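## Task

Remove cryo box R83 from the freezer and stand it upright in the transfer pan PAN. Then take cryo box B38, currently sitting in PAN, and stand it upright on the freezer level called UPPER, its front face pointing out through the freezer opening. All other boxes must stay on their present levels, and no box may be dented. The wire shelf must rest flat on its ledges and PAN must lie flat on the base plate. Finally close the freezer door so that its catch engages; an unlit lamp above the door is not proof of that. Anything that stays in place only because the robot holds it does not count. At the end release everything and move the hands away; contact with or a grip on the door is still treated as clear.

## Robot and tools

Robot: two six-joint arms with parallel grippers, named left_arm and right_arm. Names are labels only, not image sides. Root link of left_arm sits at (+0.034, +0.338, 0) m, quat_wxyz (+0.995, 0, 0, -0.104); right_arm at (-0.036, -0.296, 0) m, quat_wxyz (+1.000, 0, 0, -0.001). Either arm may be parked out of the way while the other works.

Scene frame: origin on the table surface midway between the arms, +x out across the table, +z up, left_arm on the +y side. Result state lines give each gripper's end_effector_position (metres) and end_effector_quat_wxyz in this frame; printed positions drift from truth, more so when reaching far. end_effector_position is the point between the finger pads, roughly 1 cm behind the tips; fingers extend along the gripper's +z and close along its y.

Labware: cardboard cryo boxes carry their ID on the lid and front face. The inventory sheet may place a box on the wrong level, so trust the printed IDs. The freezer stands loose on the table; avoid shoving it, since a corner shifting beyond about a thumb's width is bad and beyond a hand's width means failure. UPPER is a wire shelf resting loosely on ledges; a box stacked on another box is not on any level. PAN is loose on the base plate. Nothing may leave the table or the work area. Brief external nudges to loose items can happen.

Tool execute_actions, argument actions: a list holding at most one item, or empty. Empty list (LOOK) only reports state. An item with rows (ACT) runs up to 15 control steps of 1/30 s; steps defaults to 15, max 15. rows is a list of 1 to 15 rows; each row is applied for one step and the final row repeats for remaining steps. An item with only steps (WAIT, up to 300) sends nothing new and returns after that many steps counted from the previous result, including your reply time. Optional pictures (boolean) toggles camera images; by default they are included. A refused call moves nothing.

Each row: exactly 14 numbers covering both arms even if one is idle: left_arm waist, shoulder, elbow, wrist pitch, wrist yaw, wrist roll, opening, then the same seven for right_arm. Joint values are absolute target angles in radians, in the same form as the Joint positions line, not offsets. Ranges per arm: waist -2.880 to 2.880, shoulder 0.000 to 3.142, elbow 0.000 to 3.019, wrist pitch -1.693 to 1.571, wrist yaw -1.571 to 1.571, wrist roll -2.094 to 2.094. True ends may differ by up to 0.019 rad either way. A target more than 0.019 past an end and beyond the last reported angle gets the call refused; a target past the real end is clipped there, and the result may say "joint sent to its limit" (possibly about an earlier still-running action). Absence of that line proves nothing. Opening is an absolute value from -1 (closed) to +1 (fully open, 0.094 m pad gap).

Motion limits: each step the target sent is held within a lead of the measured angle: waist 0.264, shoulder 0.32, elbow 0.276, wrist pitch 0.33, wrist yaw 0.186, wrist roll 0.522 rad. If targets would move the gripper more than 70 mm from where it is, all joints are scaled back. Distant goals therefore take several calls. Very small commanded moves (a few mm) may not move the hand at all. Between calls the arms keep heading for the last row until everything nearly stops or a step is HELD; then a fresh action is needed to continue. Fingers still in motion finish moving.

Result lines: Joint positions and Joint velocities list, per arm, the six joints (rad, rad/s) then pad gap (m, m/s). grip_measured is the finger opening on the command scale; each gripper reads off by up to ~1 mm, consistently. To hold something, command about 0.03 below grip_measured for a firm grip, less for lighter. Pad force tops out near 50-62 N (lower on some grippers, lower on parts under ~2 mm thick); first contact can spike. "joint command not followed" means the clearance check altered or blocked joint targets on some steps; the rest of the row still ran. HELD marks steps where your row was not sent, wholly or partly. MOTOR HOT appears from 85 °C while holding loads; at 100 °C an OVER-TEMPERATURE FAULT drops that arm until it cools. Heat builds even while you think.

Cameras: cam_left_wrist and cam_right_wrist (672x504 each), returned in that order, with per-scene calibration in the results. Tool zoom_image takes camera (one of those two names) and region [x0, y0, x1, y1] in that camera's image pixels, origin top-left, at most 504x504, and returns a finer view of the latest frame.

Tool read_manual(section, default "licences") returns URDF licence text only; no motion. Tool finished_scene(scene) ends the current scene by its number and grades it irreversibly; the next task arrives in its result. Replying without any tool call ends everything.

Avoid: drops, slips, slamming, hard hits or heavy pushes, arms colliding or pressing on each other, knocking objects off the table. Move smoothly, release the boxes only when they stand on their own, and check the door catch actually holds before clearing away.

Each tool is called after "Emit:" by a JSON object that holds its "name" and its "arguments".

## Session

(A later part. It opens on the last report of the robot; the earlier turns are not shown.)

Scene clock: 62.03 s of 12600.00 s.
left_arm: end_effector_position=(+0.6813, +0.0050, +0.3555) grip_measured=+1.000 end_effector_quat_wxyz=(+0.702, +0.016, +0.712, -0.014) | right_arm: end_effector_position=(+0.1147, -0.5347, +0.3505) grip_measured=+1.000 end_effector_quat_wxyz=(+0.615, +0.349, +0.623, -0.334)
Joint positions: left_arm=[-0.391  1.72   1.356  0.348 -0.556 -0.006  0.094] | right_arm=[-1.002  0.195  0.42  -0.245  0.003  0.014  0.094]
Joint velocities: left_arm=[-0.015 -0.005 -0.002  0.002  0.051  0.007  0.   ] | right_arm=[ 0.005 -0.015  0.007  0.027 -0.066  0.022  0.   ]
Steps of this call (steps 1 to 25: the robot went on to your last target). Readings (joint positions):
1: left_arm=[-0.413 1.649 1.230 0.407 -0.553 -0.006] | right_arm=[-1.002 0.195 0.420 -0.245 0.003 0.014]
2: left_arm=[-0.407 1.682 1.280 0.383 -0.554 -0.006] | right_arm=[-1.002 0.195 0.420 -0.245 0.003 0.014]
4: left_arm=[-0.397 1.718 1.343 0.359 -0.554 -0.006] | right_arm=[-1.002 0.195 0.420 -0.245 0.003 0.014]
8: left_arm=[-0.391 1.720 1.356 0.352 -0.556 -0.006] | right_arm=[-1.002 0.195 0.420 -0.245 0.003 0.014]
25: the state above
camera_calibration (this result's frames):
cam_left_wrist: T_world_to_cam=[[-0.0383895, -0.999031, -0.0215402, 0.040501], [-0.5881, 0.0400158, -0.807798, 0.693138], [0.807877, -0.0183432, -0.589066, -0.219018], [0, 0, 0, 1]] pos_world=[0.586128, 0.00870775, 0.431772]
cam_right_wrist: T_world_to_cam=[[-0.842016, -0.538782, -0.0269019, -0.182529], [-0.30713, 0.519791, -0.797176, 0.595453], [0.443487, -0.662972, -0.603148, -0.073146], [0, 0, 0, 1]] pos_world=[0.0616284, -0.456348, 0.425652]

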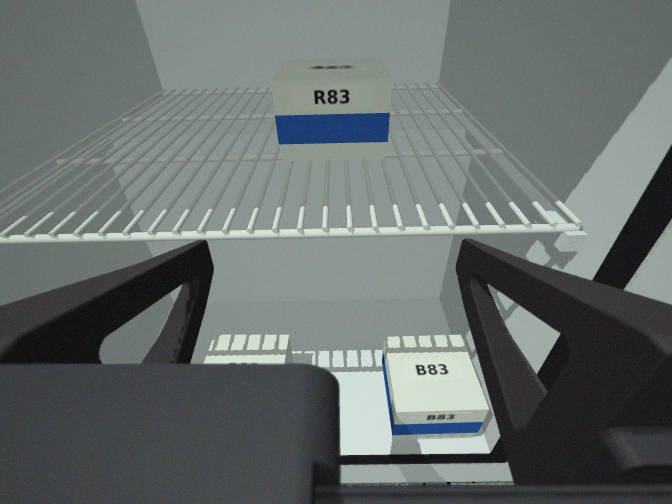

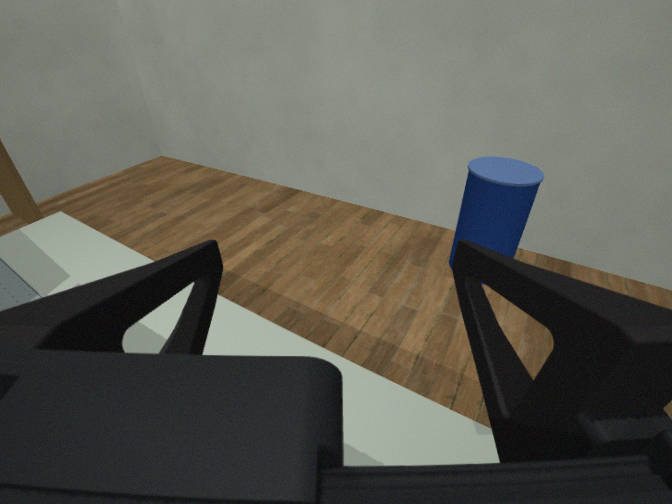

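Emit:
{"name": "execute_actions", "arguments": {"actions": [{"rows":[[-0.385,1.71,1.45,0.335,-0.555,-0.01,1,-1,0.2,0.45,-0.25,0,0,1],[-0.38,1.715,1.48,0.32,-0.55,-0.01,1,-1,0.2,0.45,-0.25,0,0,1],[-0.375,1.725,1.505,0.31,-0.545,-0.01,1,-1,0.2,0.45,-0.25,0,0,1],[-0.37,1.74,1.53,0.3,-0.54,-0.01,1,-1,0.2,0.45,-0.25,0,0,1],[-0.364,1.756,1.553,0.292,-0.533,-0.01,1,-1,0.2,0.45,-0.25,0,0,1],[-0.358,1.772,1.576,0.284,-0.527,-0.01,1,-1,0.2,0.45,-0.25,0,0,1],[-0.352,1.788,1.6,0.276,-0.52,-0.01,1,-1,0.2,0.45,-0.25,0,0,1],[-0.346,1.804,1.622,0.268,-0.514,-0.01,1,-1,0.2,0.45,-0.25,0,0,1],[-0.34,1.82,1.645,0.26,-0.508,-0.01,1,-1,0.2,0.45,-0.25,0,0,1],[-0.334,1.836,1.668,0.252,-0.502,-0.01,1,-1,0.2,0.45,-0.25,0,0,1],[-0.328,1.852,1.69,0.244,-0.496,-0.01,1,-1,0.2,0.45,-0.25,0,0,1],[-0.322,1.868,1.715,0.236,-0.49,-0.01,1,-1,0.2,0.45,-0.25,0,0,1],[-0.317,1.884,1.74,0.228,-0.485,-0.01,1,-1,0.2,0.45,-0.25,0,0,1],[-0.313,1.9,1.765,0.22,-0.48,-0.01,1,-1,0.2,0.45,-0.25,0,0,1]]}], "pictures": false}}

Emit:
{"name": "execute_actions", "arguments": {"actions": [{"steps":12}]}}

Scene clock: 73.33 s of 12600.00 s.
left_arm: end_effector_position=(+0.7572, +0.0017, +0.4317) grip_measured=+1.000 end_effector_quat_wxyz=(+0.731, +0.002, +0.682, -0.034) | right_arm: end_effector_position=(+0.1147, -0.5347, +0.3505) grip_measured=+1.000 end_effector_quat_wxyz=(+0.615, +0.349, +0.623, -0.334)
Joint positions: left_arm=[-0.327  1.849  1.686  0.243 -0.486 -0.006  0.094] | right_arm=[-1.002  0.195  0.42  -0.245  0.003  0.014  0.094]
Joint velocities: left_arm=[ 0.2    0.444  0.52  -0.159  0.022  0.007  0.   ] | right_arm=[0.005 0.005 0.017 0.017 0.022 0.007 0.   ]
Steps of this call (steps 1 to 15: the robot went on to your last target; steps 16 to 324: nothing new was sent; steps 325 to 339: all 15 steps of this action). Readings (joint positions):
325: left_arm=[-0.391 1.720 1.358 0.347 -0.556 -0.006] | right_arm=[-1.002 0.195 0.420 -0.245 0.003 0.014]
326: left_arm=[-0.391 1.720 1.363 0.341 -0.556 -0.006] | right_arm=[-1.002 0.195 0.420 -0.245 0.003 0.014]
328: left_arm=[-0.389 1.723 1.390 0.322 -0.548 -0.006] | right_arm=[-1.002 0.195 0.420 -0.245 0.003 0.014]
332: left_arm=[-0.376 1.756 1.504 0.292 -0.523 -0.006] | right_arm=[-1.002 0.195 0.420 -0.245 0.003 0.014]
339: the state above

Scene clock: 73.73 s of 12600.00 s.
left_arm: end_effector_position=(+0.7762, +0.0061, +0.3998) grip_measured=+1.000 end_effector_quat_wxyz=(+0.716, +0.005, +0.698, -0.020) | right_arm: end_effector_position=(+0.1147, -0.5347, +0.3505) grip_measured=+1.000 end_effector_quat_wxyz=(+0.615, +0.349, +0.623, -0.334)
Joint positions: left_arm=[-0.31   1.899  1.704  0.225 -0.484 -0.006  0.094] | right_arm=[-1.002  0.195  0.42  -0.245  0.003  0.014  0.094]
Joint velocities: left_arm=[ 0.005 -0.015  0.007 -0.007 -0.022 -0.022  0.   ] | right_arm=[ 0.005 -0.005 -0.012 -0.007  0.007  0.022  0.   ]
Steps of this call (steps 1 to 12: the robot went on to your last target). Readings (joint positions):
1: left_arm=[-0.321 1.862 1.699 0.240 -0.485 -0.006] | right_arm=[-1.002 0.195 0.420 -0.245 0.003 0.014]
2: left_arm=[-0.316 1.871 1.703 0.237 -0.484 -0.006] | right_arm=[-1.002 0.195 0.420 -0.245 0.003 0.014]
4: left_arm=[-0.310 1.884 1.704 0.231 -0.484 -0.006] | right_arm=[-1.002 0.195 0.420 -0.245 0.003 0.014]
8: left_arm=[-0.310 1.898 1.704 0.226 -0.484 -0.006] | right_arm=[-1.002 0.195 0.420 -0.245 0.003 0.014]
12: the state above
camera_calibration (this result's frames):
cam_left_wrist: T_world_to_cam=[[-0.0296174, -0.999561, 0.000933296, 0.0304716], [-0.556323, 0.0157083, -0.830818, 0.769377], [0.830438, -0.0251259, -0.556543, -0.300023], [0, 0, 0, 1]] pos_world=[0.678075, 0.0108342, 0.472208]
cam_right_wrist: T_world_to_cam=[[-0.842016, -0.538782, -0.0269019, -0.182529], [-0.30713, 0.519791, -0.797176, 0.595453], [0.443487, -0.662972, -0.603148, -0.073146], [0, 0, 0, 1]] pos_world=[0.0616284, -0.456348, 0.425652]

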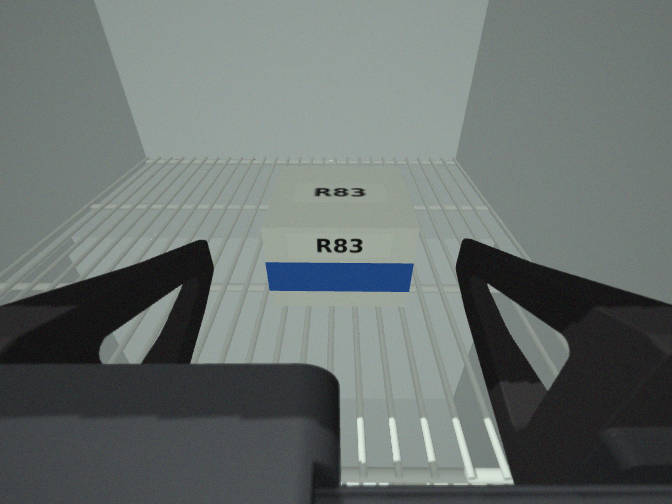

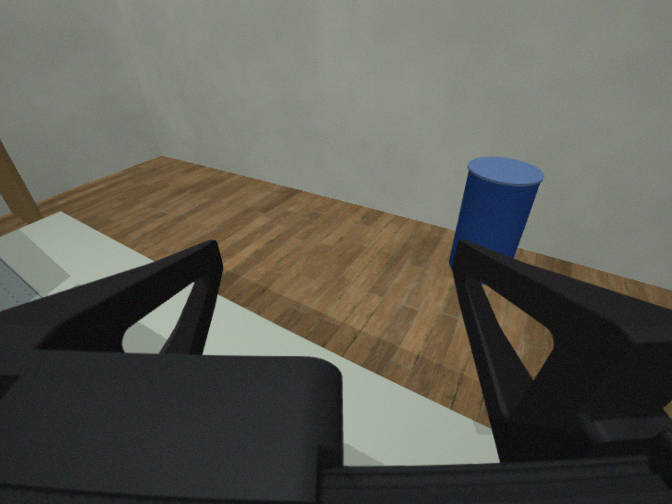

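Emit:
{"name": "execute_actions", "arguments": {"actions": [{"rows":[[-0.313,1.928,1.765,0.215,-0.48,-0.01,1,-1,0.2,0.45,-0.25,0,0,1]]}], "pictures": false}}

Scene clock: 75.47 s of 12600.00 s.
left_arm: end_effector_position=(+0.7793, +0.0044, +0.3887) grip_measured=+1.000 end_effector_quat_wxyz=(+0.711, +0.008, +0.703, -0.017) | right_arm: end_effector_position=(+0.1147, -0.5347, +0.3505) grip_measured=+1.000 end_effector_quat_wxyz=(+0.615, +0.349, +0.623, -0.334)
Joint positions: left_arm=[-0.31   1.912  1.704  0.223 -0.484 -0.006  0.094] | right_arm=[-1.002  0.195  0.42  -0.245  0.003  0.014  0.094]
Joint velocities: left_arm=[-0.015 -0.005 -0.002 -0.012  0.007 -0.007  0.   ] | right_arm=[ 0.024  0.015 -0.007  0.002 -0.007  0.007  0.   ]
Steps of this call (steps 1 to 30: the robot went on to your last target; steps 31 to 37: nothing new was sent; steps 38 to 52: all 15 steps of this action). Readings (joint positions):
38: left_arm=[-0.310 1.899 1.704 0.225 -0.484 -0.006] | right_arm=[-1.002 0.195 0.420 -0.245 0.003 0.014]
39: left_arm=[-0.310 1.899 1.704 0.225 -0.484 -0.006] | right_arm=[-1.002 0.195 0.420 -0.245 0.003 0.014]
41: left_arm=[-0.310 1.902 1.704 0.225 -0.484 -0.006] | right_arm=[-1.002 0.195 0.420 -0.245 0.003 0.014]
45: left_arm=[-0.310 1.908 1.704 0.225 -0.484 -0.006] | right_arm=[-1.002 0.195 0.420 -0.245 0.003 0.014]
52: the state above

Emit:
{"name": "execute_actions", "arguments": {"actions": [{"rows":[[-0.309,1.938,1.768,0.21,-0.479,-0.01,1,-1,0.2,0.45,-0.25,0,0,1],[-0.308,1.942,1.774,0.208,-0.478,-0.01,1,-1,0.2,0.45,-0.25,0,0,1],[-0.306,1.946,1.781,0.205,-0.477,-0.01,1,-1,0.2,0.45,-0.25,0,0,1],[-0.305,1.95,1.787,0.203,-0.475,-0.01,1,-1,0.2,0.45,-0.25,0,0,1],[-0.303,1.955,1.794,0.2,-0.474,-0.01,1,-1,0.2,0.45,-0.25,0,0,1],[-0.302,1.959,1.8,0.198,-0.473,-0.01,1,-1,0.2,0.45,-0.25,0,0,1],[-0.3,1.963,1.807,0.195,-0.471,-0.01,1,-1,0.2,0.45,-0.25,0,0,1],[-0.299,1.967,1.814,0.193,-0.47,-0.01,1,-1,0.2,0.45,-0.25,0,0,1],[-0.297,1.971,1.82,0.19,-0.469,-0.01,1,-1,0.2,0.45,-0.25,0,0,1],[-0.296,1.975,1.827,0.188,-0.467,-0.01,1,-1,0.2,0.45,-0.25,0,0,1],[-0.294,1.979,1.833,0.185,-0.466,-0.01,1,-1,0.2,0.45,-0.25,0,0,1],[-0.293,1.984,1.84,0.183,-0.465,-0.01,1,-1,0.2,0.45,-0.25,0,0,1],[-0.291,1.988,1.846,0.18,-0.463,-0.01,1,-1,0.2,0.45,-0.25,0,0,1],[-0.29,1.992,1.853,0.178,-0.462,-0.01,1,-1,0.2,0.45,-0.25,0,0,1],[-0.288,1.996,1.86,0.175,-0.461,-0.01,1,-1,0.2,0.45,-0.25,0,0,1]]}], "pictures": false}}

Emit:
{"name": "execute_actions", "arguments": {"actions": [{"steps":8}]}}

Scene clock: 83.83 s of 12600.00 s.
left_arm: end_effector_position=(+0.7980, -0.0047, +0.3759) grip_measured=+1.000 end_effector_quat_wxyz=(+0.704, +0.016, +0.710, -0.018) | right_arm: end_effector_position=(+0.1147, -0.5347, +0.3505) grip_measured=+1.000 end_effector_quat_wxyz=(+0.615, +0.349, +0.623, -0.334)
Joint positions: left_arm=[-0.305  1.97   1.771  0.19  -0.466 -0.008  0.094] | right_arm=[-1.002  0.195  0.42  -0.245  0.003  0.014  0.094]
Joint velocities: left_arm=[ 0.054  0.103  0.183 -0.105 -0.007  0.037  0.   ] | right_arm=[ 0.015 -0.005 -0.007 -0.032  0.022  0.081  0.   ]
Steps of this call (steps 1 to 15: the robot went on to your last target; steps 16 to 236: nothing new was sent; steps 237 to 251: all 15 steps of this action). Readings (joint positions):
237: left_arm=[-0.310 1.912 1.704 0.222 -0.484 -0.006] | right_arm=[-1.002 0.195 0.420 -0.245 0.003 0.014]
238: left_arm=[-0.310 1.913 1.704 0.221 -0.483 -0.006] | right_arm=[-1.002 0.195 0.420 -0.245 0.003 0.014]
240: left_arm=[-0.310 1.916 1.705 0.217 -0.481 -0.006] | right_arm=[-1.002 0.195 0.420 -0.245 0.003 0.014]
244: left_arm=[-0.310 1.936 1.726 0.207 -0.475 -0.006] | right_arm=[-1.002 0.195 0.420 -0.245 0.003 0.014]
251: the state above

Scene clock: 84.10 s of 12600.00 s.
left_arm: end_effector_position=(+0.8037, +0.0015, +0.3762) grip_measured=+1.000 end_effector_quat_wxyz=(+0.704, +0.012, +0.710, -0.015) | right_arm: end_effector_position=(+0.1147, -0.5347, +0.3505) grip_measured=+1.000 end_effector_quat_wxyz=(+0.615, +0.349, +0.623, -0.334)
Joint positions: left_arm=[-0.295  1.977  1.784  0.184 -0.465 -0.008  0.094] | right_arm=[-1.002  0.195  0.42  -0.245  0.003  0.014  0.094]
Joint velocities: left_arm=[-0.005  0.015 -0.017 -0.012  0.007 -0.007  0.   ] | right_arm=[-0.005 -0.005  0.007  0.007 -0.037  0.007  0.   ]
Steps of this call (steps 1 to 8: the robot went on to your last target). Readings (joint positions):
1: left_arm=[-0.303 1.973 1.778 0.188 -0.465 -0.008] | right_arm=[-1.002 0.195 0.420 -0.245 0.003 0.014]
2: left_arm=[-0.301 1.974 1.781 0.186 -0.465 -0.008] | right_arm=[-1.002 0.195 0.420 -0.245 0.003 0.014]
4: left_arm=[-0.298 1.976 1.784 0.185 -0.465 -0.008] | right_arm=[-1.002 0.195 0.420 -0.245 0.003 0.014]
8: the state above
camera_calibration (this result's frames):
cam_left_wrist: T_world_to_cam=[[-0.0336994, -0.999312, -0.0154675, 0.0360793], [-0.584339, 0.0322561, -0.810869, 0.780122], [0.81081, -0.0182875, -0.585024, -0.309661], [0, 0, 0, 1]] pos_world=[0.708148, 0.00522785, 0.451975]
cam_right_wrist: T_world_to_cam=[[-0.842016, -0.538782, -0.0269019, -0.182529], [-0.30713, 0.519791, -0.797176, 0.595453], [0.443487, -0.662972, -0.603148, -0.073146], [0, 0, 0, 1]] pos_world=[0.0616284, -0.456348, 0.425652]

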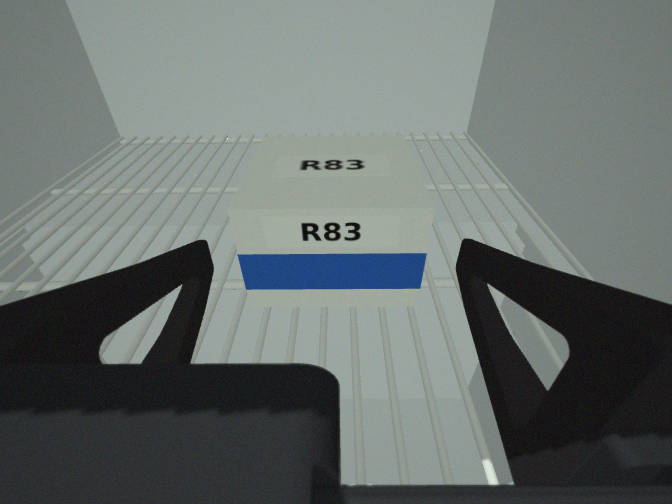

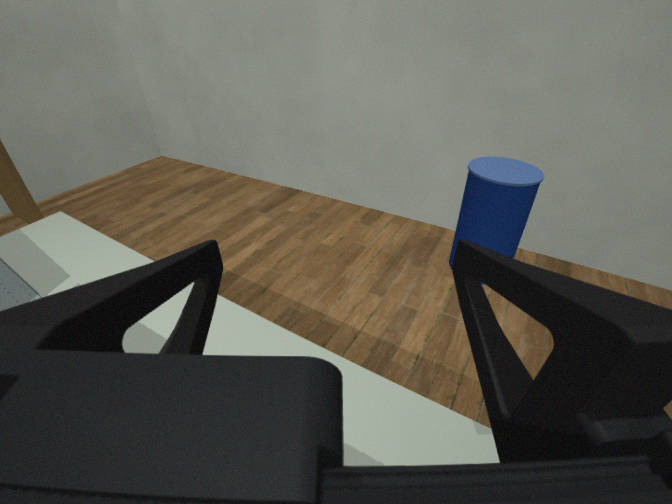

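Emit:
{"name": "execute_actions", "arguments": {"actions": [{"rows":[[-0.286,1.994,1.872,0.175,-0.46,-0.01,1,-1,0.2,0.45,-0.25,0,0,1],[-0.284,1.996,1.882,0.173,-0.459,-0.01,1,-1,0.2,0.45,-0.25,0,0,1],[-0.283,2.0,1.89,0.171,-0.458,-0.01,1,-1,0.2,0.45,-0.25,0,0,1],[-0.281,2.005,1.897,0.168,-0.456,-0.01,1,-1,0.2,0.45,-0.25,0,0,1],[-0.28,2.009,1.904,0.166,-0.455,-0.01,1,-1,0.2,0.45,-0.25,0,0,1],[-0.278,2.014,1.912,0.163,-0.454,-0.01,1,-1,0.2,0.45,-0.25,0,0,1],[-0.277,2.018,1.919,0.161,-0.452,-0.01,1,-1,0.2,0.45,-0.25,0,0,1],[-0.275,2.023,1.926,0.158,-0.451,-0.01,1,-1,0.2,0.45,-0.25,0,0,1],[-0.274,2.028,1.933,0.156,-0.45,-0.01,1,-1,0.2,0.45,-0.25,0,0,1],[-0.272,2.032,1.94,0.153,-0.448,-0.01,1,-1,0.2,0.45,-0.25,0,0,1],[-0.271,2.037,1.948,0.151,-0.447,-0.01,1,-1,0.2,0.45,-0.25,0,0,1],[-0.269,2.041,1.955,0.148,-0.446,-0.01,1,-1,0.2,0.45,-0.25,0,0,1],[-0.268,2.046,1.962,0.146,-0.445,-0.01,1,-1,0.2,0.45,-0.25,0,0,1],[-0.267,2.05,1.969,0.143,-0.444,-0.01,1,-1,0.2,0.45,-0.25,0,0,1],[-0.266,2.055,1.976,0.14,-0.443,-0.01,1,-1,0.2,0.45,-0.25,0,0,1]]}], "pictures": false}}

Emit:
{"name": "execute_actions", "arguments": {"actions": [{"steps":8}]}}

Scene clock: 91.03 s of 12600.00 s.
left_arm: end_effector_position=(+0.8090, -0.0022, +0.3736) grip_measured=+1.000 end_effector_quat_wxyz=(+0.704, +0.008, +0.710, -0.022) | right_arm: end_effector_position=(+0.1147, -0.5347, +0.3505) grip_measured=+1.000 end_effector_quat_wxyz=(+0.615, +0.349, +0.623, -0.334)
Joint positions: left_arm=[-0.295  1.995  1.807  0.178 -0.463 -0.024  0.094] | right_arm=[-1.002  0.195  0.42  -0.245  0.003  0.014  0.094]
Joint velocities: left_arm=[-0.005 -0.005  0.012  0.002 -0.037 -0.066  0.   ] | right_arm=[-0.024  0.005 -0.012  0.007 -0.022  0.037  0.   ]
Steps of this call (steps 1 to 30: the robot went on to your last target; steps 31 to 160: nothing new was sent; then 1.10 s passed at rest; steps 161 to 175: all 15 steps of this action). Readings (joint positions):
161: left_arm=[-0.295 1.977 1.785 0.184 -0.465 -0.008] | right_arm=[-1.002 0.195 0.420 -0.245 0.003 0.014]
162: left_arm=[-0.295 1.977 1.786 0.183 -0.465 -0.008] | right_arm=[-1.002 0.195 0.420 -0.245 0.003 0.014]
164: left_arm=[-0.295 1.980 1.789 0.182 -0.465 -0.009] | right_arm=[-1.002 0.195 0.420 -0.245 0.003 0.014]
168: left_arm=[-0.295 1.992 1.803 0.178 -0.462 -0.020] | right_arm=[-1.002 0.195 0.420 -0.245 0.003 0.014]
175: the state above

Scene clock: 91.30 s of 12600.00 s.
left_arm: end_effector_position=(+0.8090, -0.0021, +0.3738) grip_measured=+1.000 end_effector_quat_wxyz=(+0.704, +0.007, +0.710, -0.022) | right_arm: end_effector_position=(+0.1147, -0.5347, +0.3505) grip_measured=+1.000 end_effector_quat_wxyz=(+0.615, +0.349, +0.623, -0.334)
Joint positions: left_arm=[-0.295  1.995  1.807  0.178 -0.463 -0.025  0.094] | right_arm=[-1.002  0.195  0.42  -0.245  0.003  0.014  0.094]
Joint velocities: left_arm=[-0.015 -0.005 -0.012  0.007  0.007 -0.051  0.   ] | right_arm=[-0.005 -0.005  0.007  0.032 -0.007  0.022  0.   ]
Steps of this call (steps 1 to 8: the robot went on to your last target). Readings (joint positions):
1: left_arm=[-0.295 1.995 1.807 0.178 -0.463 -0.025] | right_arm=[-1.002 0.195 0.420 -0.245 0.003 0.014]
2: left_arm=[-0.295 1.995 1.807 0.178 -0.463 -0.025] | right_arm=[-1.002 0.195 0.420 -0.245 0.003 0.014]
4: left_arm=[-0.295 1.995 1.807 0.178 -0.463 -0.025] | right_arm=[-1.002 0.195 0.420 -0.245 0.003 0.014]
8: the state above
camera_calibration (this result's frames):
cam_left_wrist: T_world_to_cam=[[-0.0358563, -0.999356, 0.000986872, 0.0282132], [-0.585375, 0.0202025, -0.810511, 0.782051], [0.809969, -0.0296396, -0.585723, -0.314477], [0, 0, 0, 1]] pos_world=[0.713522, 0.00307465, 0.449636]
cam_right_wrist: T_world_to_cam=[[-0.842016, -0.538782, -0.0269019, -0.182529], [-0.30713, 0.519791, -0.797176, 0.595453], [0.443487, -0.662972, -0.603148, -0.073146], [0, 0, 0, 1]] pos_world=[0.0616284, -0.456348, 0.425652]

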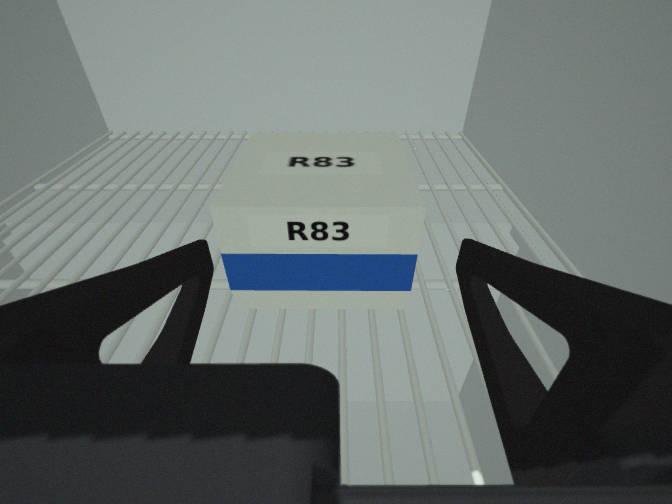

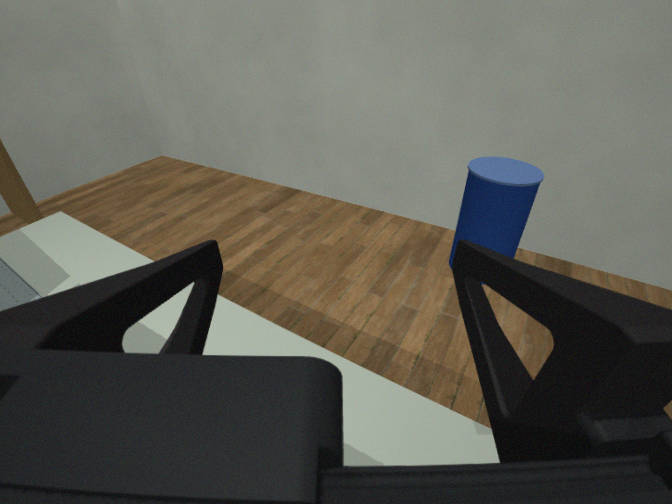

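Emit:
{"name": "execute_actions", "arguments": {"actions": [{"rows":[[-0.295,1.96,1.8,0.185,-0.465,-0.01,1,-1,0.0,0.3,0,0,0,-1],[-0.295,1.95,1.79,0.185,-0.465,-0.01,1,-1,0.0,0.3,0,0,0,-1]]}]}}

Scene clock: 93.63 s of 12600.00 s.
left_arm: end_effector_position=(+0.8066, -0.0024, +0.3730) grip_measured=+1.000 end_effector_quat_wxyz=(+0.703, +0.009, +0.711, -0.021) | right_arm: end_effector_position=(+0.0971, -0.5071, +0.3680) grip_measured=-0.978 end_effector_quat_wxyz=(+0.695, +0.300, +0.534, -0.377)
Joint positions: left_arm=[-0.297  1.99   1.797  0.181 -0.465 -0.022  0.094] | right_arm=[-1.002  0.008  0.287 -0.026  0.003  0.014  0.001]
Joint velocities: left_arm=[-0.005  0.005  0.002 -0.017  0.066 -0.051  0.   ] | right_arm=[ 0.015 -0.015 -0.002 -0.002  0.051 -0.022  0.001]
joint sent to its limit (right arm) — the command would take joint 2 (shoulder) past its lower limit, so that joint was sent only as far as its limit.
Steps of this call (steps 1 to 15: the robot went on to your last target; steps 16 to 55: nothing new was sent; steps 56 to 70: all 15 steps of this action). Readings (joint positions):
56: left_arm=[-0.297 1.993 1.802 0.181 -0.465 -0.024] | right_arm=[-1.002 0.183 0.403 -0.203 0.003 0.014]
57: left_arm=[-0.297 1.993 1.801 0.181 -0.465 -0.022] | right_arm=[-1.002 0.148 0.369 -0.130 0.003 0.014]
59: left_arm=[-0.297 1.991 1.799 0.181 -0.465 -0.022] | right_arm=[-1.002 0.053 0.309 -0.063 0.003 0.014]
63: left_arm=[-0.297 1.990 1.797 0.181 -0.465 -0.022] | right_arm=[-1.002 0.008 0.287 -0.030 0.003 0.014]
70: the state above
camera_calibration (this result's frames):
cam_left_wrist: T_world_to_cam=[[-0.0362635, -0.999339, -0.0023874, 0.0294719], [-0.586353, 0.0232117, -0.809723, 0.78054], [0.809244, -0.0279635, -0.586807, -0.311999], [0, 0, 0, 1]] pos_world=[0.711224, 0.00261017, 0.449009]
cam_right_wrist: T_world_to_cam=[[-0.838196, -0.5448, -0.024893, -0.186099], [-0.179729, 0.319039, -0.930544, 0.524546], [0.514902, -0.775504, -0.365334, -0.188049], [0, 0, 0, 1]] pos_world=[0.0351153, -0.41457, 0.41478]

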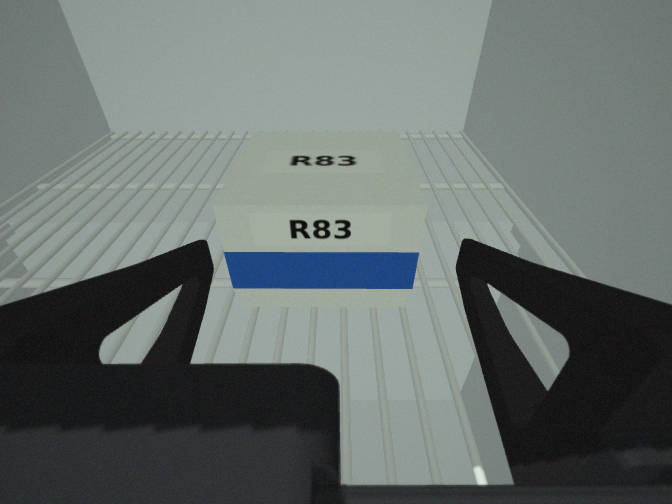

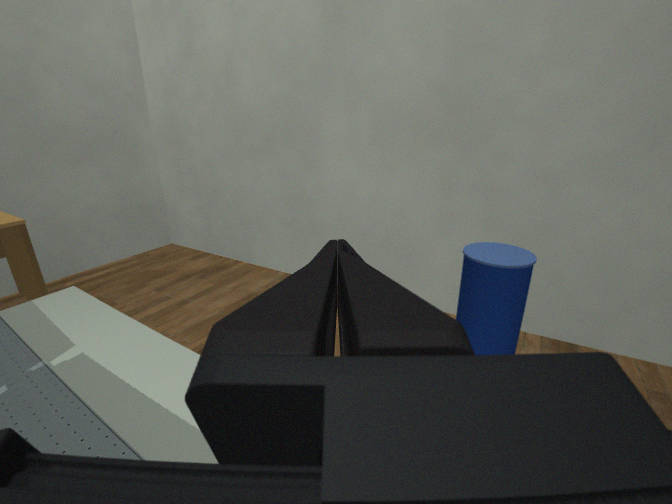

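Emit:
{"name": "execute_actions", "arguments": {"actions": [{"rows":[[-0.297,1.96,1.785,0.2,-0.467,0,1,-1,0.05,0.3,0,0,0,-1],[-0.298,1.955,1.775,0.21,-0.467,0,1,-1,0.05,0.3,0,0,0,-1],[-0.299,1.95,1.765,0.22,-0.467,0,1,-1,0.05,0.3,0,0,0,-1],[-0.3,1.945,1.755,0.235,-0.467,0.01,1,-1,0.05,0.3,0,0,0,-1],[-0.3,1.94,1.745,0.26,-0.467,0.02,1,-1,0.05,0.3,0,0,0,-1],[-0.3,1.94,1.735,0.29,-0.467,0.03,1,-1,0.05,0.3,0,0,0,-1],[-0.3,1.94,1.725,0.32,-0.467,0.04,1,-1,0.05,0.3,0,0,0,-1],[-0.3,1.94,1.715,0.36,-0.467,0.05,1,-1,0.05,0.3,0,0,0,-1],[-0.3,1.945,1.708,0.4,-0.467,0.06,1,-1,0.05,0.3,0,0,0,-1],[-0.3,1.95,1.702,0.435,-0.467,0.06,1,-1,0.05,0.3,0,0,0,-1]]}]}}

Scene clock: 105.70 s of 12600.00 s.
left_arm: end_effector_position=(+0.7941, +0.0046, +0.3827) grip_measured=+1.000 end_effector_quat_wxyz=(+0.749, +0.004, +0.662, -0.024) | right_arm: end_effector_position=(+0.1009, -0.5129, +0.3615) grip_measured=-0.978 end_effector_quat_wxyz=(+0.688, +0.305, +0.544, -0.373)
Joint positions: left_arm=[-0.297  1.972  1.704  0.407 -0.465  0.036  0.094] | right_arm=[-1.002  0.038  0.287 -0.024  0.003  0.014  0.001]
Joint velocities: left_arm=[-0.015 -0.015  0.017  0.066 -0.037  0.081  0.   ] | right_arm=[-0.015 -0.015  0.007  0.007 -0.007 -0.022 -0.001]
joint sent to its limit (right arm) — the command would take joint 2 (shoulder) past its lower limit, so that joint was sent only as far as its limit.
Steps of this call (steps 1 to 15: the robot went on to your last target; steps 16 to 90: nothing new was sent; then 8.57 s passed at rest; steps 91 to 105: all 15 steps of this action). Readings (joint positions):
91: left_arm=[-0.297 1.990 1.797 0.181 -0.465 -0.022] | right_arm=[-1.002 0.009 0.287 -0.026 0.003 0.014]
92: left_arm=[-0.297 1.990 1.795 0.184 -0.465 -0.022] | right_arm=[-1.002 0.014 0.287 -0.025 0.003 0.014]
94: left_arm=[-0.297 1.985 1.784 0.199 -0.465 -0.018] | right_arm=[-1.002 0.026 0.287 -0.024 0.003 0.014]
98: left_arm=[-0.297 1.973 1.742 0.278 -0.465 0.004] | right_arm=[-1.002 0.038 0.287 -0.024 0.003 0.014]
105: the state above
camera_calibration (this result's frames):
cam_left_wrist: T_world_to_cam=[[-0.0333644, -0.99941, 0.00814746, 0.0296539], [-0.473432, 0.00862469, -0.880788, 0.718473], [0.880198, -0.0332443, -0.47344, -0.395674], [0, 0, 0, 1]] pos_world=[0.689409, 0.0102859, 0.445253]
cam_right_wrist: T_world_to_cam=[[-0.838575, -0.544203, -0.0251897, -0.185885], [-0.193725, 0.341092, -0.919852, 0.529901], [0.509178, -0.766485, -0.391457, -0.182241], [0, 0, 0, 1]] pos_world=[0.0395694, -0.421589, 0.411408]

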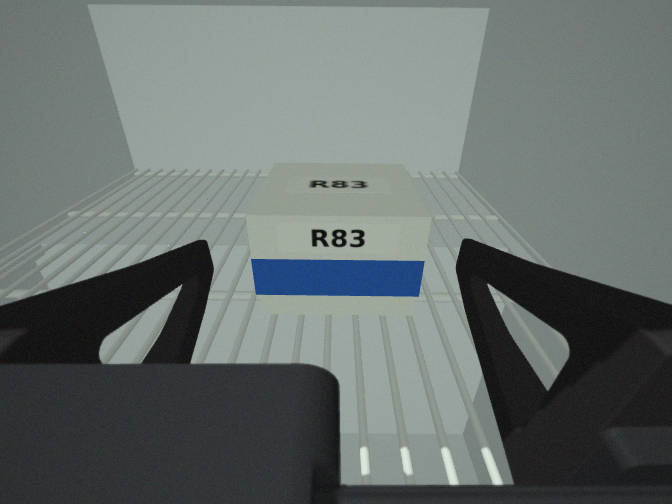

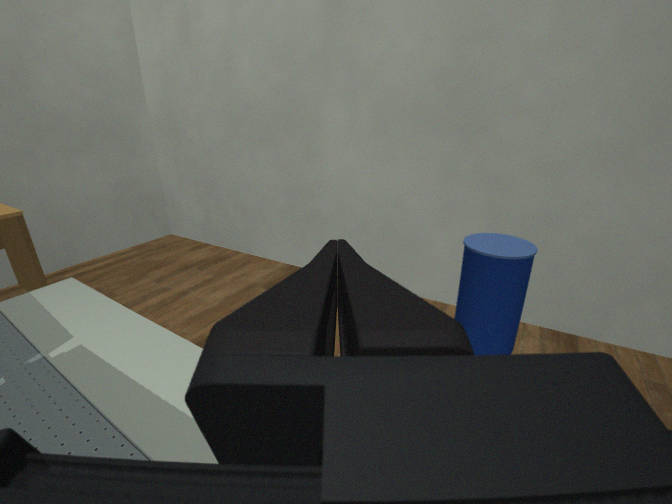

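Emit:
{"name": "execute_actions", "arguments": {"actions": [{"rows":[[-0.292,1.965,1.79,0.39,-0.465,0.04,1,-1,0.05,0.3,0,0,0,-1],[-0.292,1.965,1.8,0.37,-0.465,0.03,1,-1,0.05,0.3,0,0,0,-1],[-0.292,1.965,1.81,0.34,-0.465,0.02,1,-1,0.05,0.3,0,0,0,-1],[-0.29,1.965,1.82,0.31,-0.465,0.01,1,-1,0.05,0.3,0,0,0,-1],[-0.29,1.965,1.83,0.28,-0.465,0,1,-1,0.05,0.3,0,0,0,-1],[-0.29,1.965,1.84,0.25,-0.465,-0.01,1,-1,0.05,0.3,0,0,0,-1],[-0.288,1.965,1.85,0.22,-0.463,-0.02,1,-1,0.05,0.3,0,0,0,-1],[-0.288,1.965,1.86,0.19,-0.463,-0.025,1,-1,0.05,0.3,0,0,0,-1],[-0.288,1.965,1.87,0.165,-0.463,-0.025,1,-1,0.05,0.3,0,0,0,-1]]}], "pictures": false}}

Scene clock: 111.83 s of 12600.00 s.
left_arm: end_effector_position=(+0.8017, +0.0001, +0.3773) grip_measured=+1.000 end_effector_quat_wxyz=(+0.703, +0.016, +0.711, -0.014) | right_arm: end_effector_position=(+0.1009, -0.5129, +0.3615) grip_measured=-0.978 end_effector_quat_wxyz=(+0.688, +0.305, +0.544, -0.373)
Joint positions: left_arm=[-0.298  1.972  1.783  0.175 -0.465 -0.004  0.094] | right_arm=[-1.002  0.038  0.287 -0.024  0.003  0.014  0.001]
Joint velocities: left_arm=[ 0.005 -0.015 -0.002 -0.037 -0.051 -0.022  0.   ] | right_arm=[-0.015 -0.005 -0.012 -0.022 -0.007  0.007  0.   ]
Steps of this call (steps 1 to 15: the robot went on to your last target; steps 16 to 90: nothing new was sent; then 2.63 s passed at rest; steps 91 to 105: all 15 steps of this action). Readings (joint positions):
91: left_arm=[-0.297 1.972 1.705 0.410 -0.465 0.044] | right_arm=[-1.002 0.038 0.287 -0.024 0.003 0.014]
92: left_arm=[-0.297 1.972 1.708 0.402 -0.465 0.044] | right_arm=[-1.002 0.038 0.287 -0.024 0.003 0.014]
94: left_arm=[-0.297 1.972 1.721 0.365 -0.465 0.040] | right_arm=[-1.002 0.038 0.287 -0.024 0.003 0.014]
98: left_arm=[-0.297 1.972 1.763 0.257 -0.465 0.018] | right_arm=[-1.002 0.038 0.287 -0.024 0.003 0.014]
105: the state above

Emit:
{"name": "execute_actions", "arguments": {"actions": [{"rows":[[-0.297,1.97,1.77,0.22,-0.465,0,1,-1,0.05,0.3,0,0,0,-1],[-0.297,1.97,1.76,0.26,-0.465,0.02,1,-1,0.05,0.3,0,0,0,-1],[-0.297,1.97,1.745,0.31,-0.465,0.04,1,-1,0.05,0.3,0,0,0,-1],[-0.297,1.97,1.73,0.36,-0.465,0.06,1,-1,0.05,0.3,0,0,0,-1],[-0.297,1.97,1.715,0.41,-0.465,0.07,1,-1,0.05,0.3,0,0,0,-1],[-0.297,1.97,1.705,0.44,-0.465,0.07,1,-1,0.05,0.3,0,0,0,-1]]}], "pictures": false}}

Emit:
{"name": "execute_actions", "arguments": {"actions": [{"rows":[[-0.29,1.985,1.78,0.42,-0.464,0.07,1,-1,0.05,0.3,0,0,0,-1],[-0.288,1.99,1.789,0.415,-0.463,0.07,1,-1,0.05,0.3,0,0,0,-1],[-0.287,1.995,1.798,0.411,-0.462,0.07,1,-1,0.05,0.3,0,0,0,-1],[-0.285,2.001,1.807,0.407,-0.461,0.07,1,-1,0.05,0.3,0,0,0,-1],[-0.284,2.006,1.816,0.403,-0.46,0.07,1,-1,0.05,0.3,0,0,0,-1],[-0.282,2.012,1.825,0.399,-0.459,0.07,1,-1,0.05,0.3,0,0,0,-1],[-0.281,2.017,1.834,0.395,-0.458,0.07,1,-1,0.05,0.3,0,0,0,-1],[-0.279,2.023,1.843,0.391,-0.456,0.07,1,-1,0.05,0.3,0,0,0,-1],[-0.278,2.028,1.852,0.387,-0.455,0.07,1,-1,0.05,0.3,0,0,0,-1],[-0.276,2.034,1.861,0.383,-0.454,0.07,1,-1,0.05,0.3,0,0,0,-1],[-0.275,2.039,1.87,0.379,-0.452,0.07,1,-1,0.05,0.3,0,0,0,-1],[-0.273,2.045,1.879,0.375,-0.451,0.07,1,-1,0.05,0.3,0,0,0,-1],[-0.272,2.05,1.888,0.37,-0.45,0.07,1,-1,0.05,0.3,0,0,0,-1],[-0.271,2.056,1.897,0.365,-0.449,0.07,1,-1,0.05,0.3,0,0,0,-1]]}]}}

Scene clock: 118.67 s of 12600.00 s.
left_arm: end_effector_position=(+0.7937, +0.0045, +0.3855) grip_measured=+1.000 end_effector_quat_wxyz=(+0.752, +0.006, +0.658, -0.021) | right_arm: end_effector_position=(+0.1009, -0.5129, +0.3615) grip_measured=-0.978 end_effector_quat_wxyz=(+0.688, +0.305, +0.544, -0.373)
Joint positions: left_arm=[-0.298  1.972  1.705  0.417 -0.465  0.05   0.094] | right_arm=[-1.002  0.038  0.287 -0.024  0.003  0.014  0.001]
Joint velocities: left_arm=[-0.024  0.005  0.002  0.017  0.022 -0.022  0.   ] | right_arm=[-0.005 -0.015 -0.017 -0.002 -0.037 -0.095 -0.001]
Steps of this call (steps 1 to 15: the robot went on to your last target; steps 16 to 90: nothing new was sent; then 3.33 s passed at rest; steps 91 to 105: all 15 steps of this action). Readings (joint positions):
91: left_arm=[-0.298 1.972 1.781 0.177 -0.465 -0.007] | right_arm=[-1.002 0.038 0.287 -0.024 0.003 0.014]
92: left_arm=[-0.298 1.972 1.777 0.191 -0.465 -0.006] | right_arm=[-1.002 0.038 0.287 -0.024 0.003 0.014]
94: left_arm=[-0.298 1.972 1.760 0.256 -0.465 0.007] | right_arm=[-1.002 0.038 0.287 -0.024 0.003 0.014]
98: left_arm=[-0.298 1.972 1.715 0.391 -0.465 0.034] | right_arm=[-1.002 0.038 0.287 -0.024 0.003 0.014]
105: the state above

Scene clock: 119.17 s of 12600.00 s.
left_arm: end_effector_position=(+0.8164, -0.0001, +0.3926) grip_measured=+1.000 end_effector_quat_wxyz=(+0.756, +0.007, +0.655, -0.020) | right_arm: end_effector_position=(+0.1009, -0.5129, +0.3615) grip_measured=-0.978 end_effector_quat_wxyz=(+0.688, +0.305, +0.544, -0.373)
Joint positions: left_arm=[-0.287  2.029  1.809  0.38  -0.453  0.054  0.094] | right_arm=[-1.002  0.038  0.287 -0.024  0.003  0.014  0.001]
Joint velocities: left_arm=[ 0.015  0.171  0.212 -0.095  0.037 -0.051  0.   ] | right_arm=[-0.024 -0.005 -0.002 -0.002 -0.007  0.022 -0.   ]
Steps of this call (steps 1 to 15: all 15 steps of this action). Readings (joint positions):
1: left_arm=[-0.298 1.972 1.705 0.417 -0.465 0.050] | right_arm=[-1.002 0.038 0.287 -0.024 0.003 0.014]
2: left_arm=[-0.298 1.972 1.705 0.417 -0.465 0.051] | right_arm=[-1.002 0.038 0.287 -0.024 0.003 0.014]
4: left_arm=[-0.298 1.975 1.712 0.417 -0.465 0.052] | right_arm=[-1.002 0.038 0.287 -0.024 0.003 0.014]
8: left_arm=[-0.295 1.992 1.751 0.407 -0.461 0.053] | right_arm=[-1.002 0.038 0.287 -0.024 0.003 0.014]
15: the state above
camera_calibration (this result's frames):
cam_left_wrist: T_world_to_cam=[[-0.0320084, -0.999486, -0.00199399, 0.0285041], [-0.455854, 0.016374, -0.889904, 0.726953], [0.889479, -0.0275754, -0.456143, -0.42518], [0, 0, 0, 1]] pos_world=[0.710486, 0.00486177, 0.453032]
cam_right_wrist: T_world_to_cam=[[-0.838575, -0.544203, -0.0251897, -0.185885], [-0.193725, 0.341092, -0.919852, 0.529901], [0.509178, -0.766485, -0.391457, -0.182241], [0, 0, 0, 1]] pos_world=[0.0395694, -0.421589, 0.411408]

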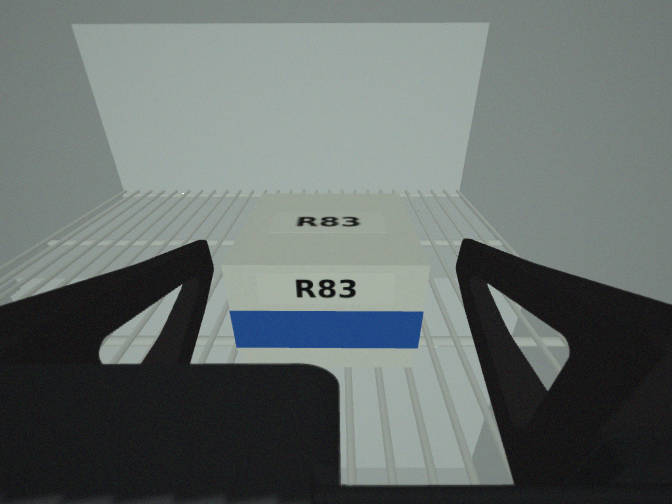

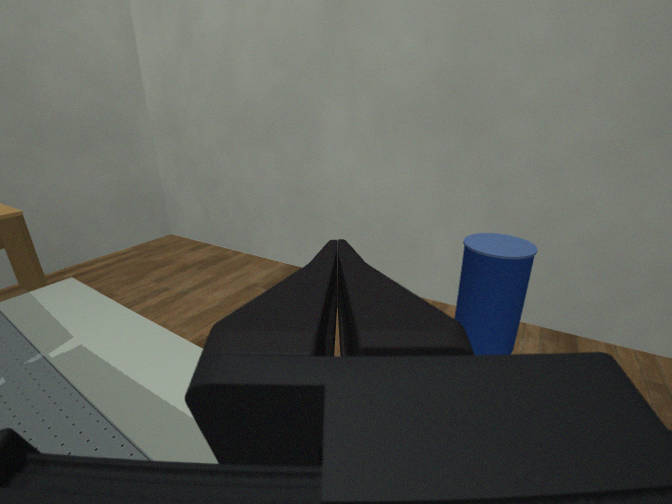

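Emit:
{"name": "execute_actions", "arguments": {"actions": []}}

Scene clock: 119.87 s of 12600.00 s.
left_arm: end_effector_position=(+0.8230, +0.0038, +0.3868) grip_measured=+1.000 end_effector_quat_wxyz=(+0.753, +0.006, +0.658, -0.016) | right_arm: end_effector_position=(+0.1009, -0.5129, +0.3615) grip_measured=-0.978 end_effector_quat_wxyz=(+0.688, +0.305, +0.544, -0.373)
Joint positions: left_arm=[-0.279  2.044  1.821  0.373 -0.452  0.054  0.094] | right_arm=[-1.002  0.038  0.287 -0.024  0.003  0.014  0.001]
Joint velocities: left_arm=[-0.005  0.005 -0.002 -0.002  0.022 -0.022  0.   ] | right_arm=[-0.005 -0.005  0.007 -0.002 -0.022  0.007  0.   ]
Steps of this call (steps 1 to 21: the robot went on to your last target). Readings (joint positions):
1: left_arm=[-0.286 2.035 1.814 0.378 -0.453 0.054] | right_arm=[-1.002 0.038 0.287 -0.024 0.003 0.014]
2: left_arm=[-0.285 2.039 1.817 0.376 -0.453 0.054] | right_arm=[-1.002 0.038 0.287 -0.024 0.003 0.014]
4: left_arm=[-0.282 2.042 1.818 0.373 -0.453 0.054] | right_arm=[-1.002 0.038 0.287 -0.024 0.003 0.014]
8: left_arm=[-0.280 2.044 1.821 0.373 -0.452 0.054] | right_arm=[-1.002 0.038 0.287 -0.024 0.003 0.014]
21: the state above
camera_calibration (this result's frames):
cam_left_wrist: T_world_to_cam=[[-0.0251102, -0.999664, -0.00645377, 0.0287102], [-0.462752, 0.0173457, -0.886318, 0.729061], [0.886132, -0.0192691, -0.463032, -0.428264], [0, 0, 0, 1]] pos_world=[0.717594, 0.00780214, 0.448066]
cam_right_wrist: T_world_to_cam=[[-0.838575, -0.544203, -0.0251897, -0.185885], [-0.193725, 0.341092, -0.919852, 0.529901], [0.509178, -0.766485, -0.391457, -0.182241], [0, 0, 0, 1]] pos_world=[0.0395694, -0.421589, 0.411408]

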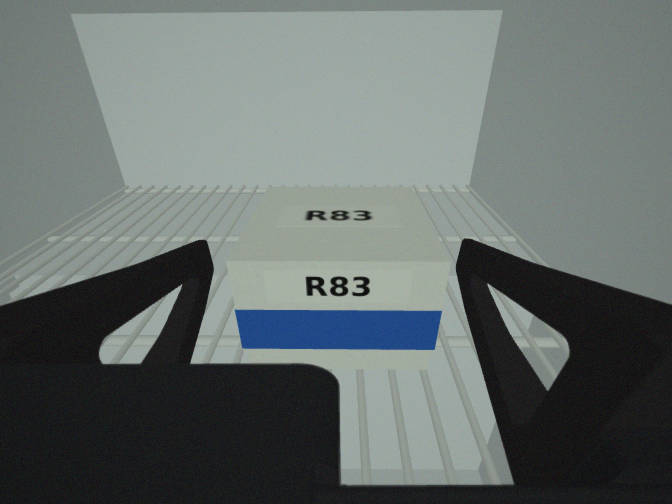

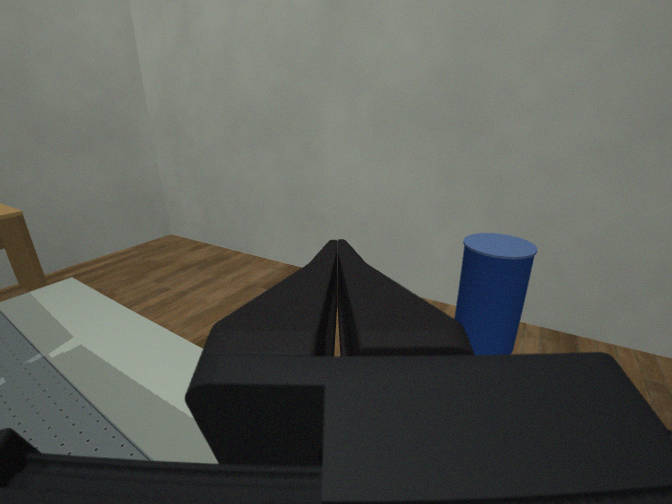

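Reached unblocked. Try another centimetre, a bit lower at the tips.

Emit:
{"name": "execute_actions", "arguments": {"actions": [{"rows":[[-0.27,2.061,1.905,0.36,-0.448,0.065,1,-1,0.05,0.3,0,0,0,-1],[-0.269,2.066,1.913,0.354,-0.447,0.065,1,-1,0.05,0.3,0,0,0,-1],[-0.268,2.071,1.921,0.348,-0.446,0.065,1,-1,0.05,0.3,0,0,0,-1],[-0.267,2.076,1.929,0.342,-0.445,0.065,1,-1,0.05,0.3,0,0,0,-1],[-0.266,2.081,1.937,0.336,-0.444,0.065,1,-1,0.05,0.3,0,0,0,-1],[-0.265,2.086,1.945,0.33,-0.443,0.065,1,-1,0.05,0.3,0,0,0,-1]]}]}}

Scene clock: 122.83 s of 12600.00 s.
left_arm: end_effector_position=(+0.8334, +0.0022, +0.3850) grip_measured=+1.000 end_effector_quat_wxyz=(+0.749, +0.009, +0.662, -0.014) | right_arm: end_effector_position=(+0.1009, -0.5129, +0.3615) grip_measured=-0.978 end_effector_quat_wxyz=(+0.688, +0.305, +0.544, -0.373)
Joint positions: left_arm=[-0.274  2.069  1.867  0.339 -0.447  0.054  0.094] | right_arm=[-1.002  0.038  0.287 -0.024  0.003  0.014  0.001]
Joint velocities: left_arm=[ 0.015 -0.005 -0.002 -0.007  0.095  0.007  0.   ] | right_arm=[ 0.005 -0.015  0.002 -0.027 -0.037 -0.051 -0.   ]
Steps of this call (steps 1 to 15: the robot went on to your last target; steps 16 to 74: nothing new was sent; steps 75 to 89: all 15 steps of this action). Readings (joint positions):
75: left_arm=[-0.279 2.044 1.822 0.372 -0.452 0.054] | right_arm=[-1.002 0.038 0.287 -0.024 0.003 0.014]
76: left_arm=[-0.279 2.044 1.824 0.370 -0.452 0.054] | right_arm=[-1.002 0.038 0.287 -0.024 0.003 0.014]
78: left_arm=[-0.279 2.048 1.833 0.360 -0.450 0.054] | right_arm=[-1.002 0.038 0.287 -0.024 0.003 0.014]
82: left_arm=[-0.277 2.066 1.863 0.343 -0.447 0.054] | right_arm=[-1.002 0.038 0.287 -0.024 0.003 0.014]
89: the state above
camera_calibration (this result's frames):
cam_left_wrist: T_world_to_cam=[[-0.0255997, -0.99959, -0.0128631, 0.0302318], [-0.473169, 0.0234506, -0.88066, 0.738798], [0.8806, -0.0164582, -0.473575, -0.429666], [0, 0, 0, 1]] pos_world=[0.728713, 0.00582265, 0.44754]
cam_right_wrist: T_world_to_cam=[[-0.838575, -0.544203, -0.0251897, -0.185885], [-0.193725, 0.341092, -0.919852, 0.529901], [0.509178, -0.766485, -0.391457, -0.182241], [0, 0, 0, 1]] pos_world=[0.0395694, -0.421589, 0.411408]

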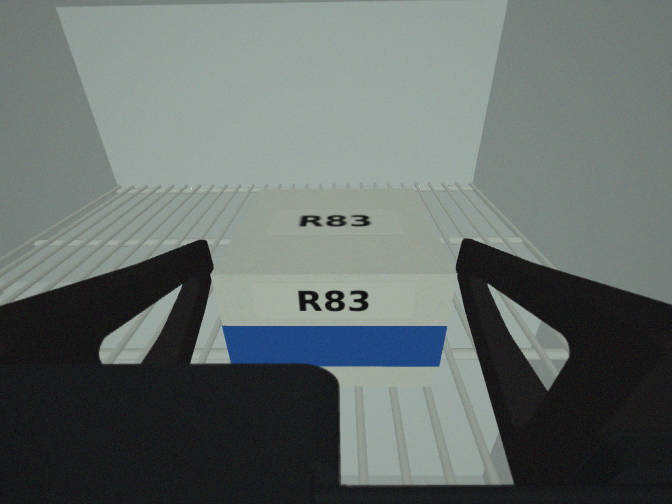

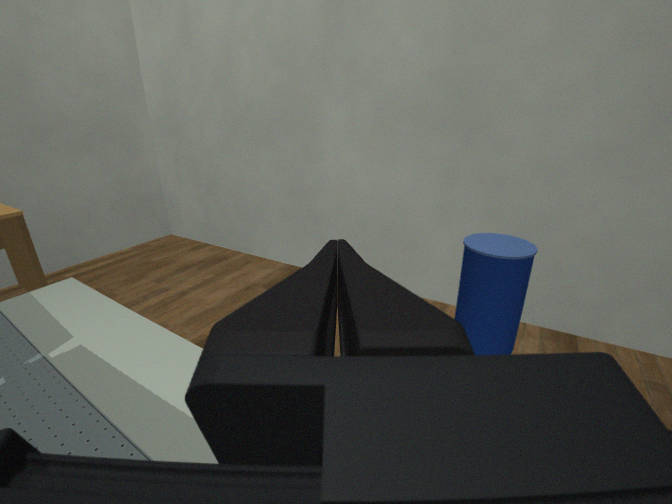

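Emit:
{"name": "execute_actions", "arguments": {"actions": [{"rows":[[-0.27,2.07,1.9,0.34,-0.445,0.06,0.8,-1,0.05,0.3,0,0,0,-1],[-0.27,2.07,1.9,0.34,-0.445,0.06,0.68,-1,0.05,0.3,0,0,0,-1],[-0.27,2.07,1.9,0.34,-0.445,0.06,0.62,-1,0.05,0.3,0,0,0,-1],[-0.27,2.07,1.9,0.34,-0.445,0.06,0.6,-1,0.05,0.3,0,0,0,-1],[-0.27,2.07,1.9,0.34,-0.445,0.06,0.59,-1,0.05,0.3,0,0,0,-1],[-0.27,2.07,1.9,0.34,-0.445,0.06,0.58,-1,0.05,0.3,0,0,0,-1],[-0.27,2.07,1.9,0.34,-0.445,0.06,0.57,-1,0.05,0.3,0,0,0,-1],[-0.27,2.07,1.9,0.34,-0.445,0.06,0.56,-1,0.05,0.3,0,0,0,-1],[-0.27,2.07,1.9,0.34,-0.445,0.06,0.55,-1,0.05,0.3,0,0,0,-1],[-0.27,2.07,1.9,0.34,-0.445,0.06,0.54,-1,0.05,0.3,0,0,0,-1],[-0.27,2.07,1.9,0.34,-0.445,0.06,0.53,-1,0.05,0.3,0,0,0,-1]]}], "pictures": false}}

Scene clock: 126.57 s of 12600.00 s.
left_arm: end_effector_position=(+0.8334, +0.0022, +0.3850) grip_measured=+0.546 end_effector_quat_wxyz=(+0.749, +0.009, +0.662, -0.014) | right_arm: end_effector_position=(+0.1009, -0.5129, +0.3615) grip_measured=-0.978 end_effector_quat_wxyz=(+0.688, +0.305, +0.544, -0.373)
Joint positions: left_arm=[-0.274  2.069  1.867  0.339 -0.447  0.054  0.073] | right_arm=[-1.002  0.038  0.287 -0.024  0.003  0.014  0.001]
Joint velocities: left_arm=[-0.005  0.005  0.017  0.002  0.007  0.007 -0.001] | right_arm=[-0.015 -0.005  0.007  0.027 -0.022 -0.066  0.001]
Steps of this call (steps 1 to 15: the robot went on to your last target; steps 16 to 90: nothing new was sent; then 0.23 s passed at rest; steps 91 to 105: all 15 steps of this action). Readings (joint positions):
91: left_arm=[-0.274 2.069 1.867 0.339 -0.447 0.054] | right_arm=[-1.002 0.038 0.287 -0.024 0.003 0.014]
92: left_arm=[-0.274 2.069 1.867 0.339 -0.447 0.054] | right_arm=[-1.002 0.038 0.287 -0.024 0.003 0.014]
94: left_arm=[-0.274 2.069 1.867 0.339 -0.447 0.054] | right_arm=[-1.002 0.038 0.287 -0.024 0.003 0.014]
98: left_arm=[-0.274 2.069 1.867 0.339 -0.447 0.054] | right_arm=[-1.002 0.038 0.287 -0.024 0.003 0.014]
105: the state above

Emit:
{"name": "execute_actions", "arguments": {"actions": [{"rows":[[-0.278,2.043,1.86,0.355,-0.448,0.06,0.53,-1,0.05,0.3,0,0,0,-1],[-0.28,2.037,1.851,0.359,-0.45,0.06,0.53,-1,0.05,0.3,0,0,0,-1],[-0.282,2.031,1.842,0.363,-0.451,0.06,0.53,-1,0.05,0.3,0,0,0,-1],[-0.283,2.025,1.832,0.367,-0.453,0.06,0.53,-1,0.05,0.3,0,0,0,-1],[-0.285,2.019,1.823,0.37,-0.454,0.06,0.53,-1,0.05,0.3,0,0,0,-1],[-0.287,2.013,1.813,0.374,-0.456,0.06,0.53,-1,0.05,0.3,0,0,0,-1],[-0.289,2.007,1.804,0.378,-0.457,0.06,0.53,-1,0.05,0.3,0,0,0,-1],[-0.29,2.001,1.794,0.382,-0.459,0.06,0.53,-1,0.05,0.3,0,0,0,-1],[-0.292,1.995,1.785,0.385,-0.46,0.06,0.53,-1,0.05,0.3,0,0,0,-1],[-0.294,1.989,1.775,0.389,-0.462,0.06,0.53,-1,0.05,0.3,0,0,0,-1],[-0.296,1.983,1.766,0.393,-0.463,0.06,0.53,-1,0.05,0.3,0,0,0,-1],[-0.297,1.977,1.756,0.397,-0.465,0.06,0.53,-1,0.05,0.3,0,0,0,-1],[-0.299,1.971,1.747,0.4,-0.466,0.06,0.53,-1,0.05,0.3,0,0,0,-1],[-0.301,1.965,1.737,0.404,-0.468,0.06,0.53,-1,0.05,0.3,0,0,0,-1],[-0.303,1.959,1.728,0.408,-0.469,0.06,0.53,-1,0.05,0.3,0,0,0,-1]]}]}}

Scene clock: 133.43 s of 12600.00 s.
left_arm: end_effector_position=(+0.8086, +0.0080, +0.3836) grip_measured=+0.546 end_effector_quat_wxyz=(+0.749, +0.006, +0.662, -0.013) | right_arm: end_effector_position=(+0.1009, -0.5129, +0.3615) grip_measured=-0.978 end_effector_quat_wxyz=(+0.688, +0.305, +0.544, -0.373)
Joint positions: left_arm=[-0.285  2.003  1.756  0.384 -0.463  0.054  0.073] | right_arm=[-1.002  0.038  0.287 -0.024  0.003  0.014  0.001]
Joint velocities: left_arm=[-0.054 -0.19  -0.291  0.11  -0.037 -0.095 -0.001] | right_arm=[-0.005 -0.005 -0.022 -0.002  0.007 -0.007 -0.   ]
Steps of this call (steps 1 to 15: the robot went on to your last target; steps 16 to 90: nothing new was sent; then 3.37 s passed at rest; steps 91 to 105: all 15 steps of this action). Readings (joint positions):
91: left_arm=[-0.274 2.069 1.867 0.339 -0.447 0.054] | right_arm=[-1.002 0.038 0.287 -0.024 0.003 0.014]
92: left_arm=[-0.274 2.069 1.866 0.339 -0.447 0.054] | right_arm=[-1.002 0.038 0.287 -0.024 0.003 0.014]
94: left_arm=[-0.274 2.067 1.859 0.346 -0.447 0.054] | right_arm=[-1.002 0.038 0.287 -0.024 0.003 0.014]
98: left_arm=[-0.276 2.046 1.825 0.361 -0.452 0.054] | right_arm=[-1.002 0.038 0.287 -0.024 0.003 0.014]
105: the state above
camera_calibration (this result's frames):
cam_left_wrist: T_world_to_cam=[[-0.0200423, -0.999742, -0.0106854, 0.0300346], [-0.473918, 0.0189103, -0.880366, 0.726206], [0.880341, -0.0125805, -0.474175, -0.407929], [0, 0, 0, 1]] pos_world=[0.703881, 0.0111621, 0.446218]
cam_right_wrist: T_world_to_cam=[[-0.838575, -0.544203, -0.0251897, -0.185885], [-0.193725, 0.341092, -0.919852, 0.529901], [0.509178, -0.766485, -0.391457, -0.182241], [0, 0, 0, 1]] pos_world=[0.0395694, -0.421589, 0.411408]

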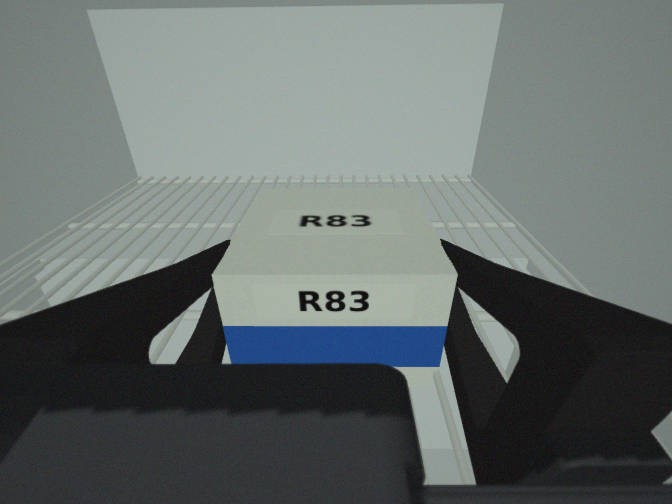

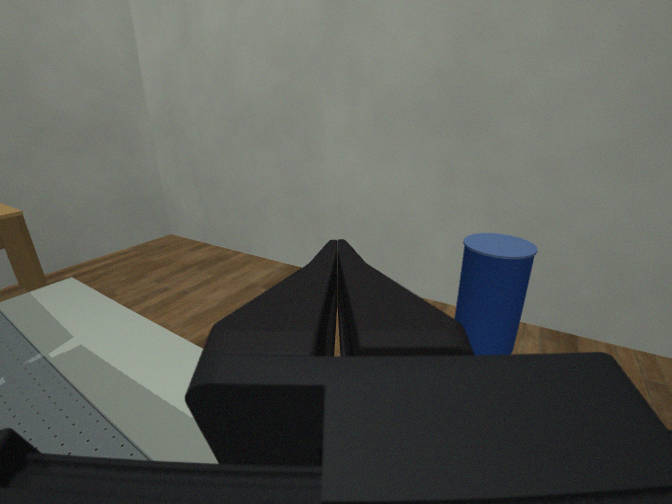

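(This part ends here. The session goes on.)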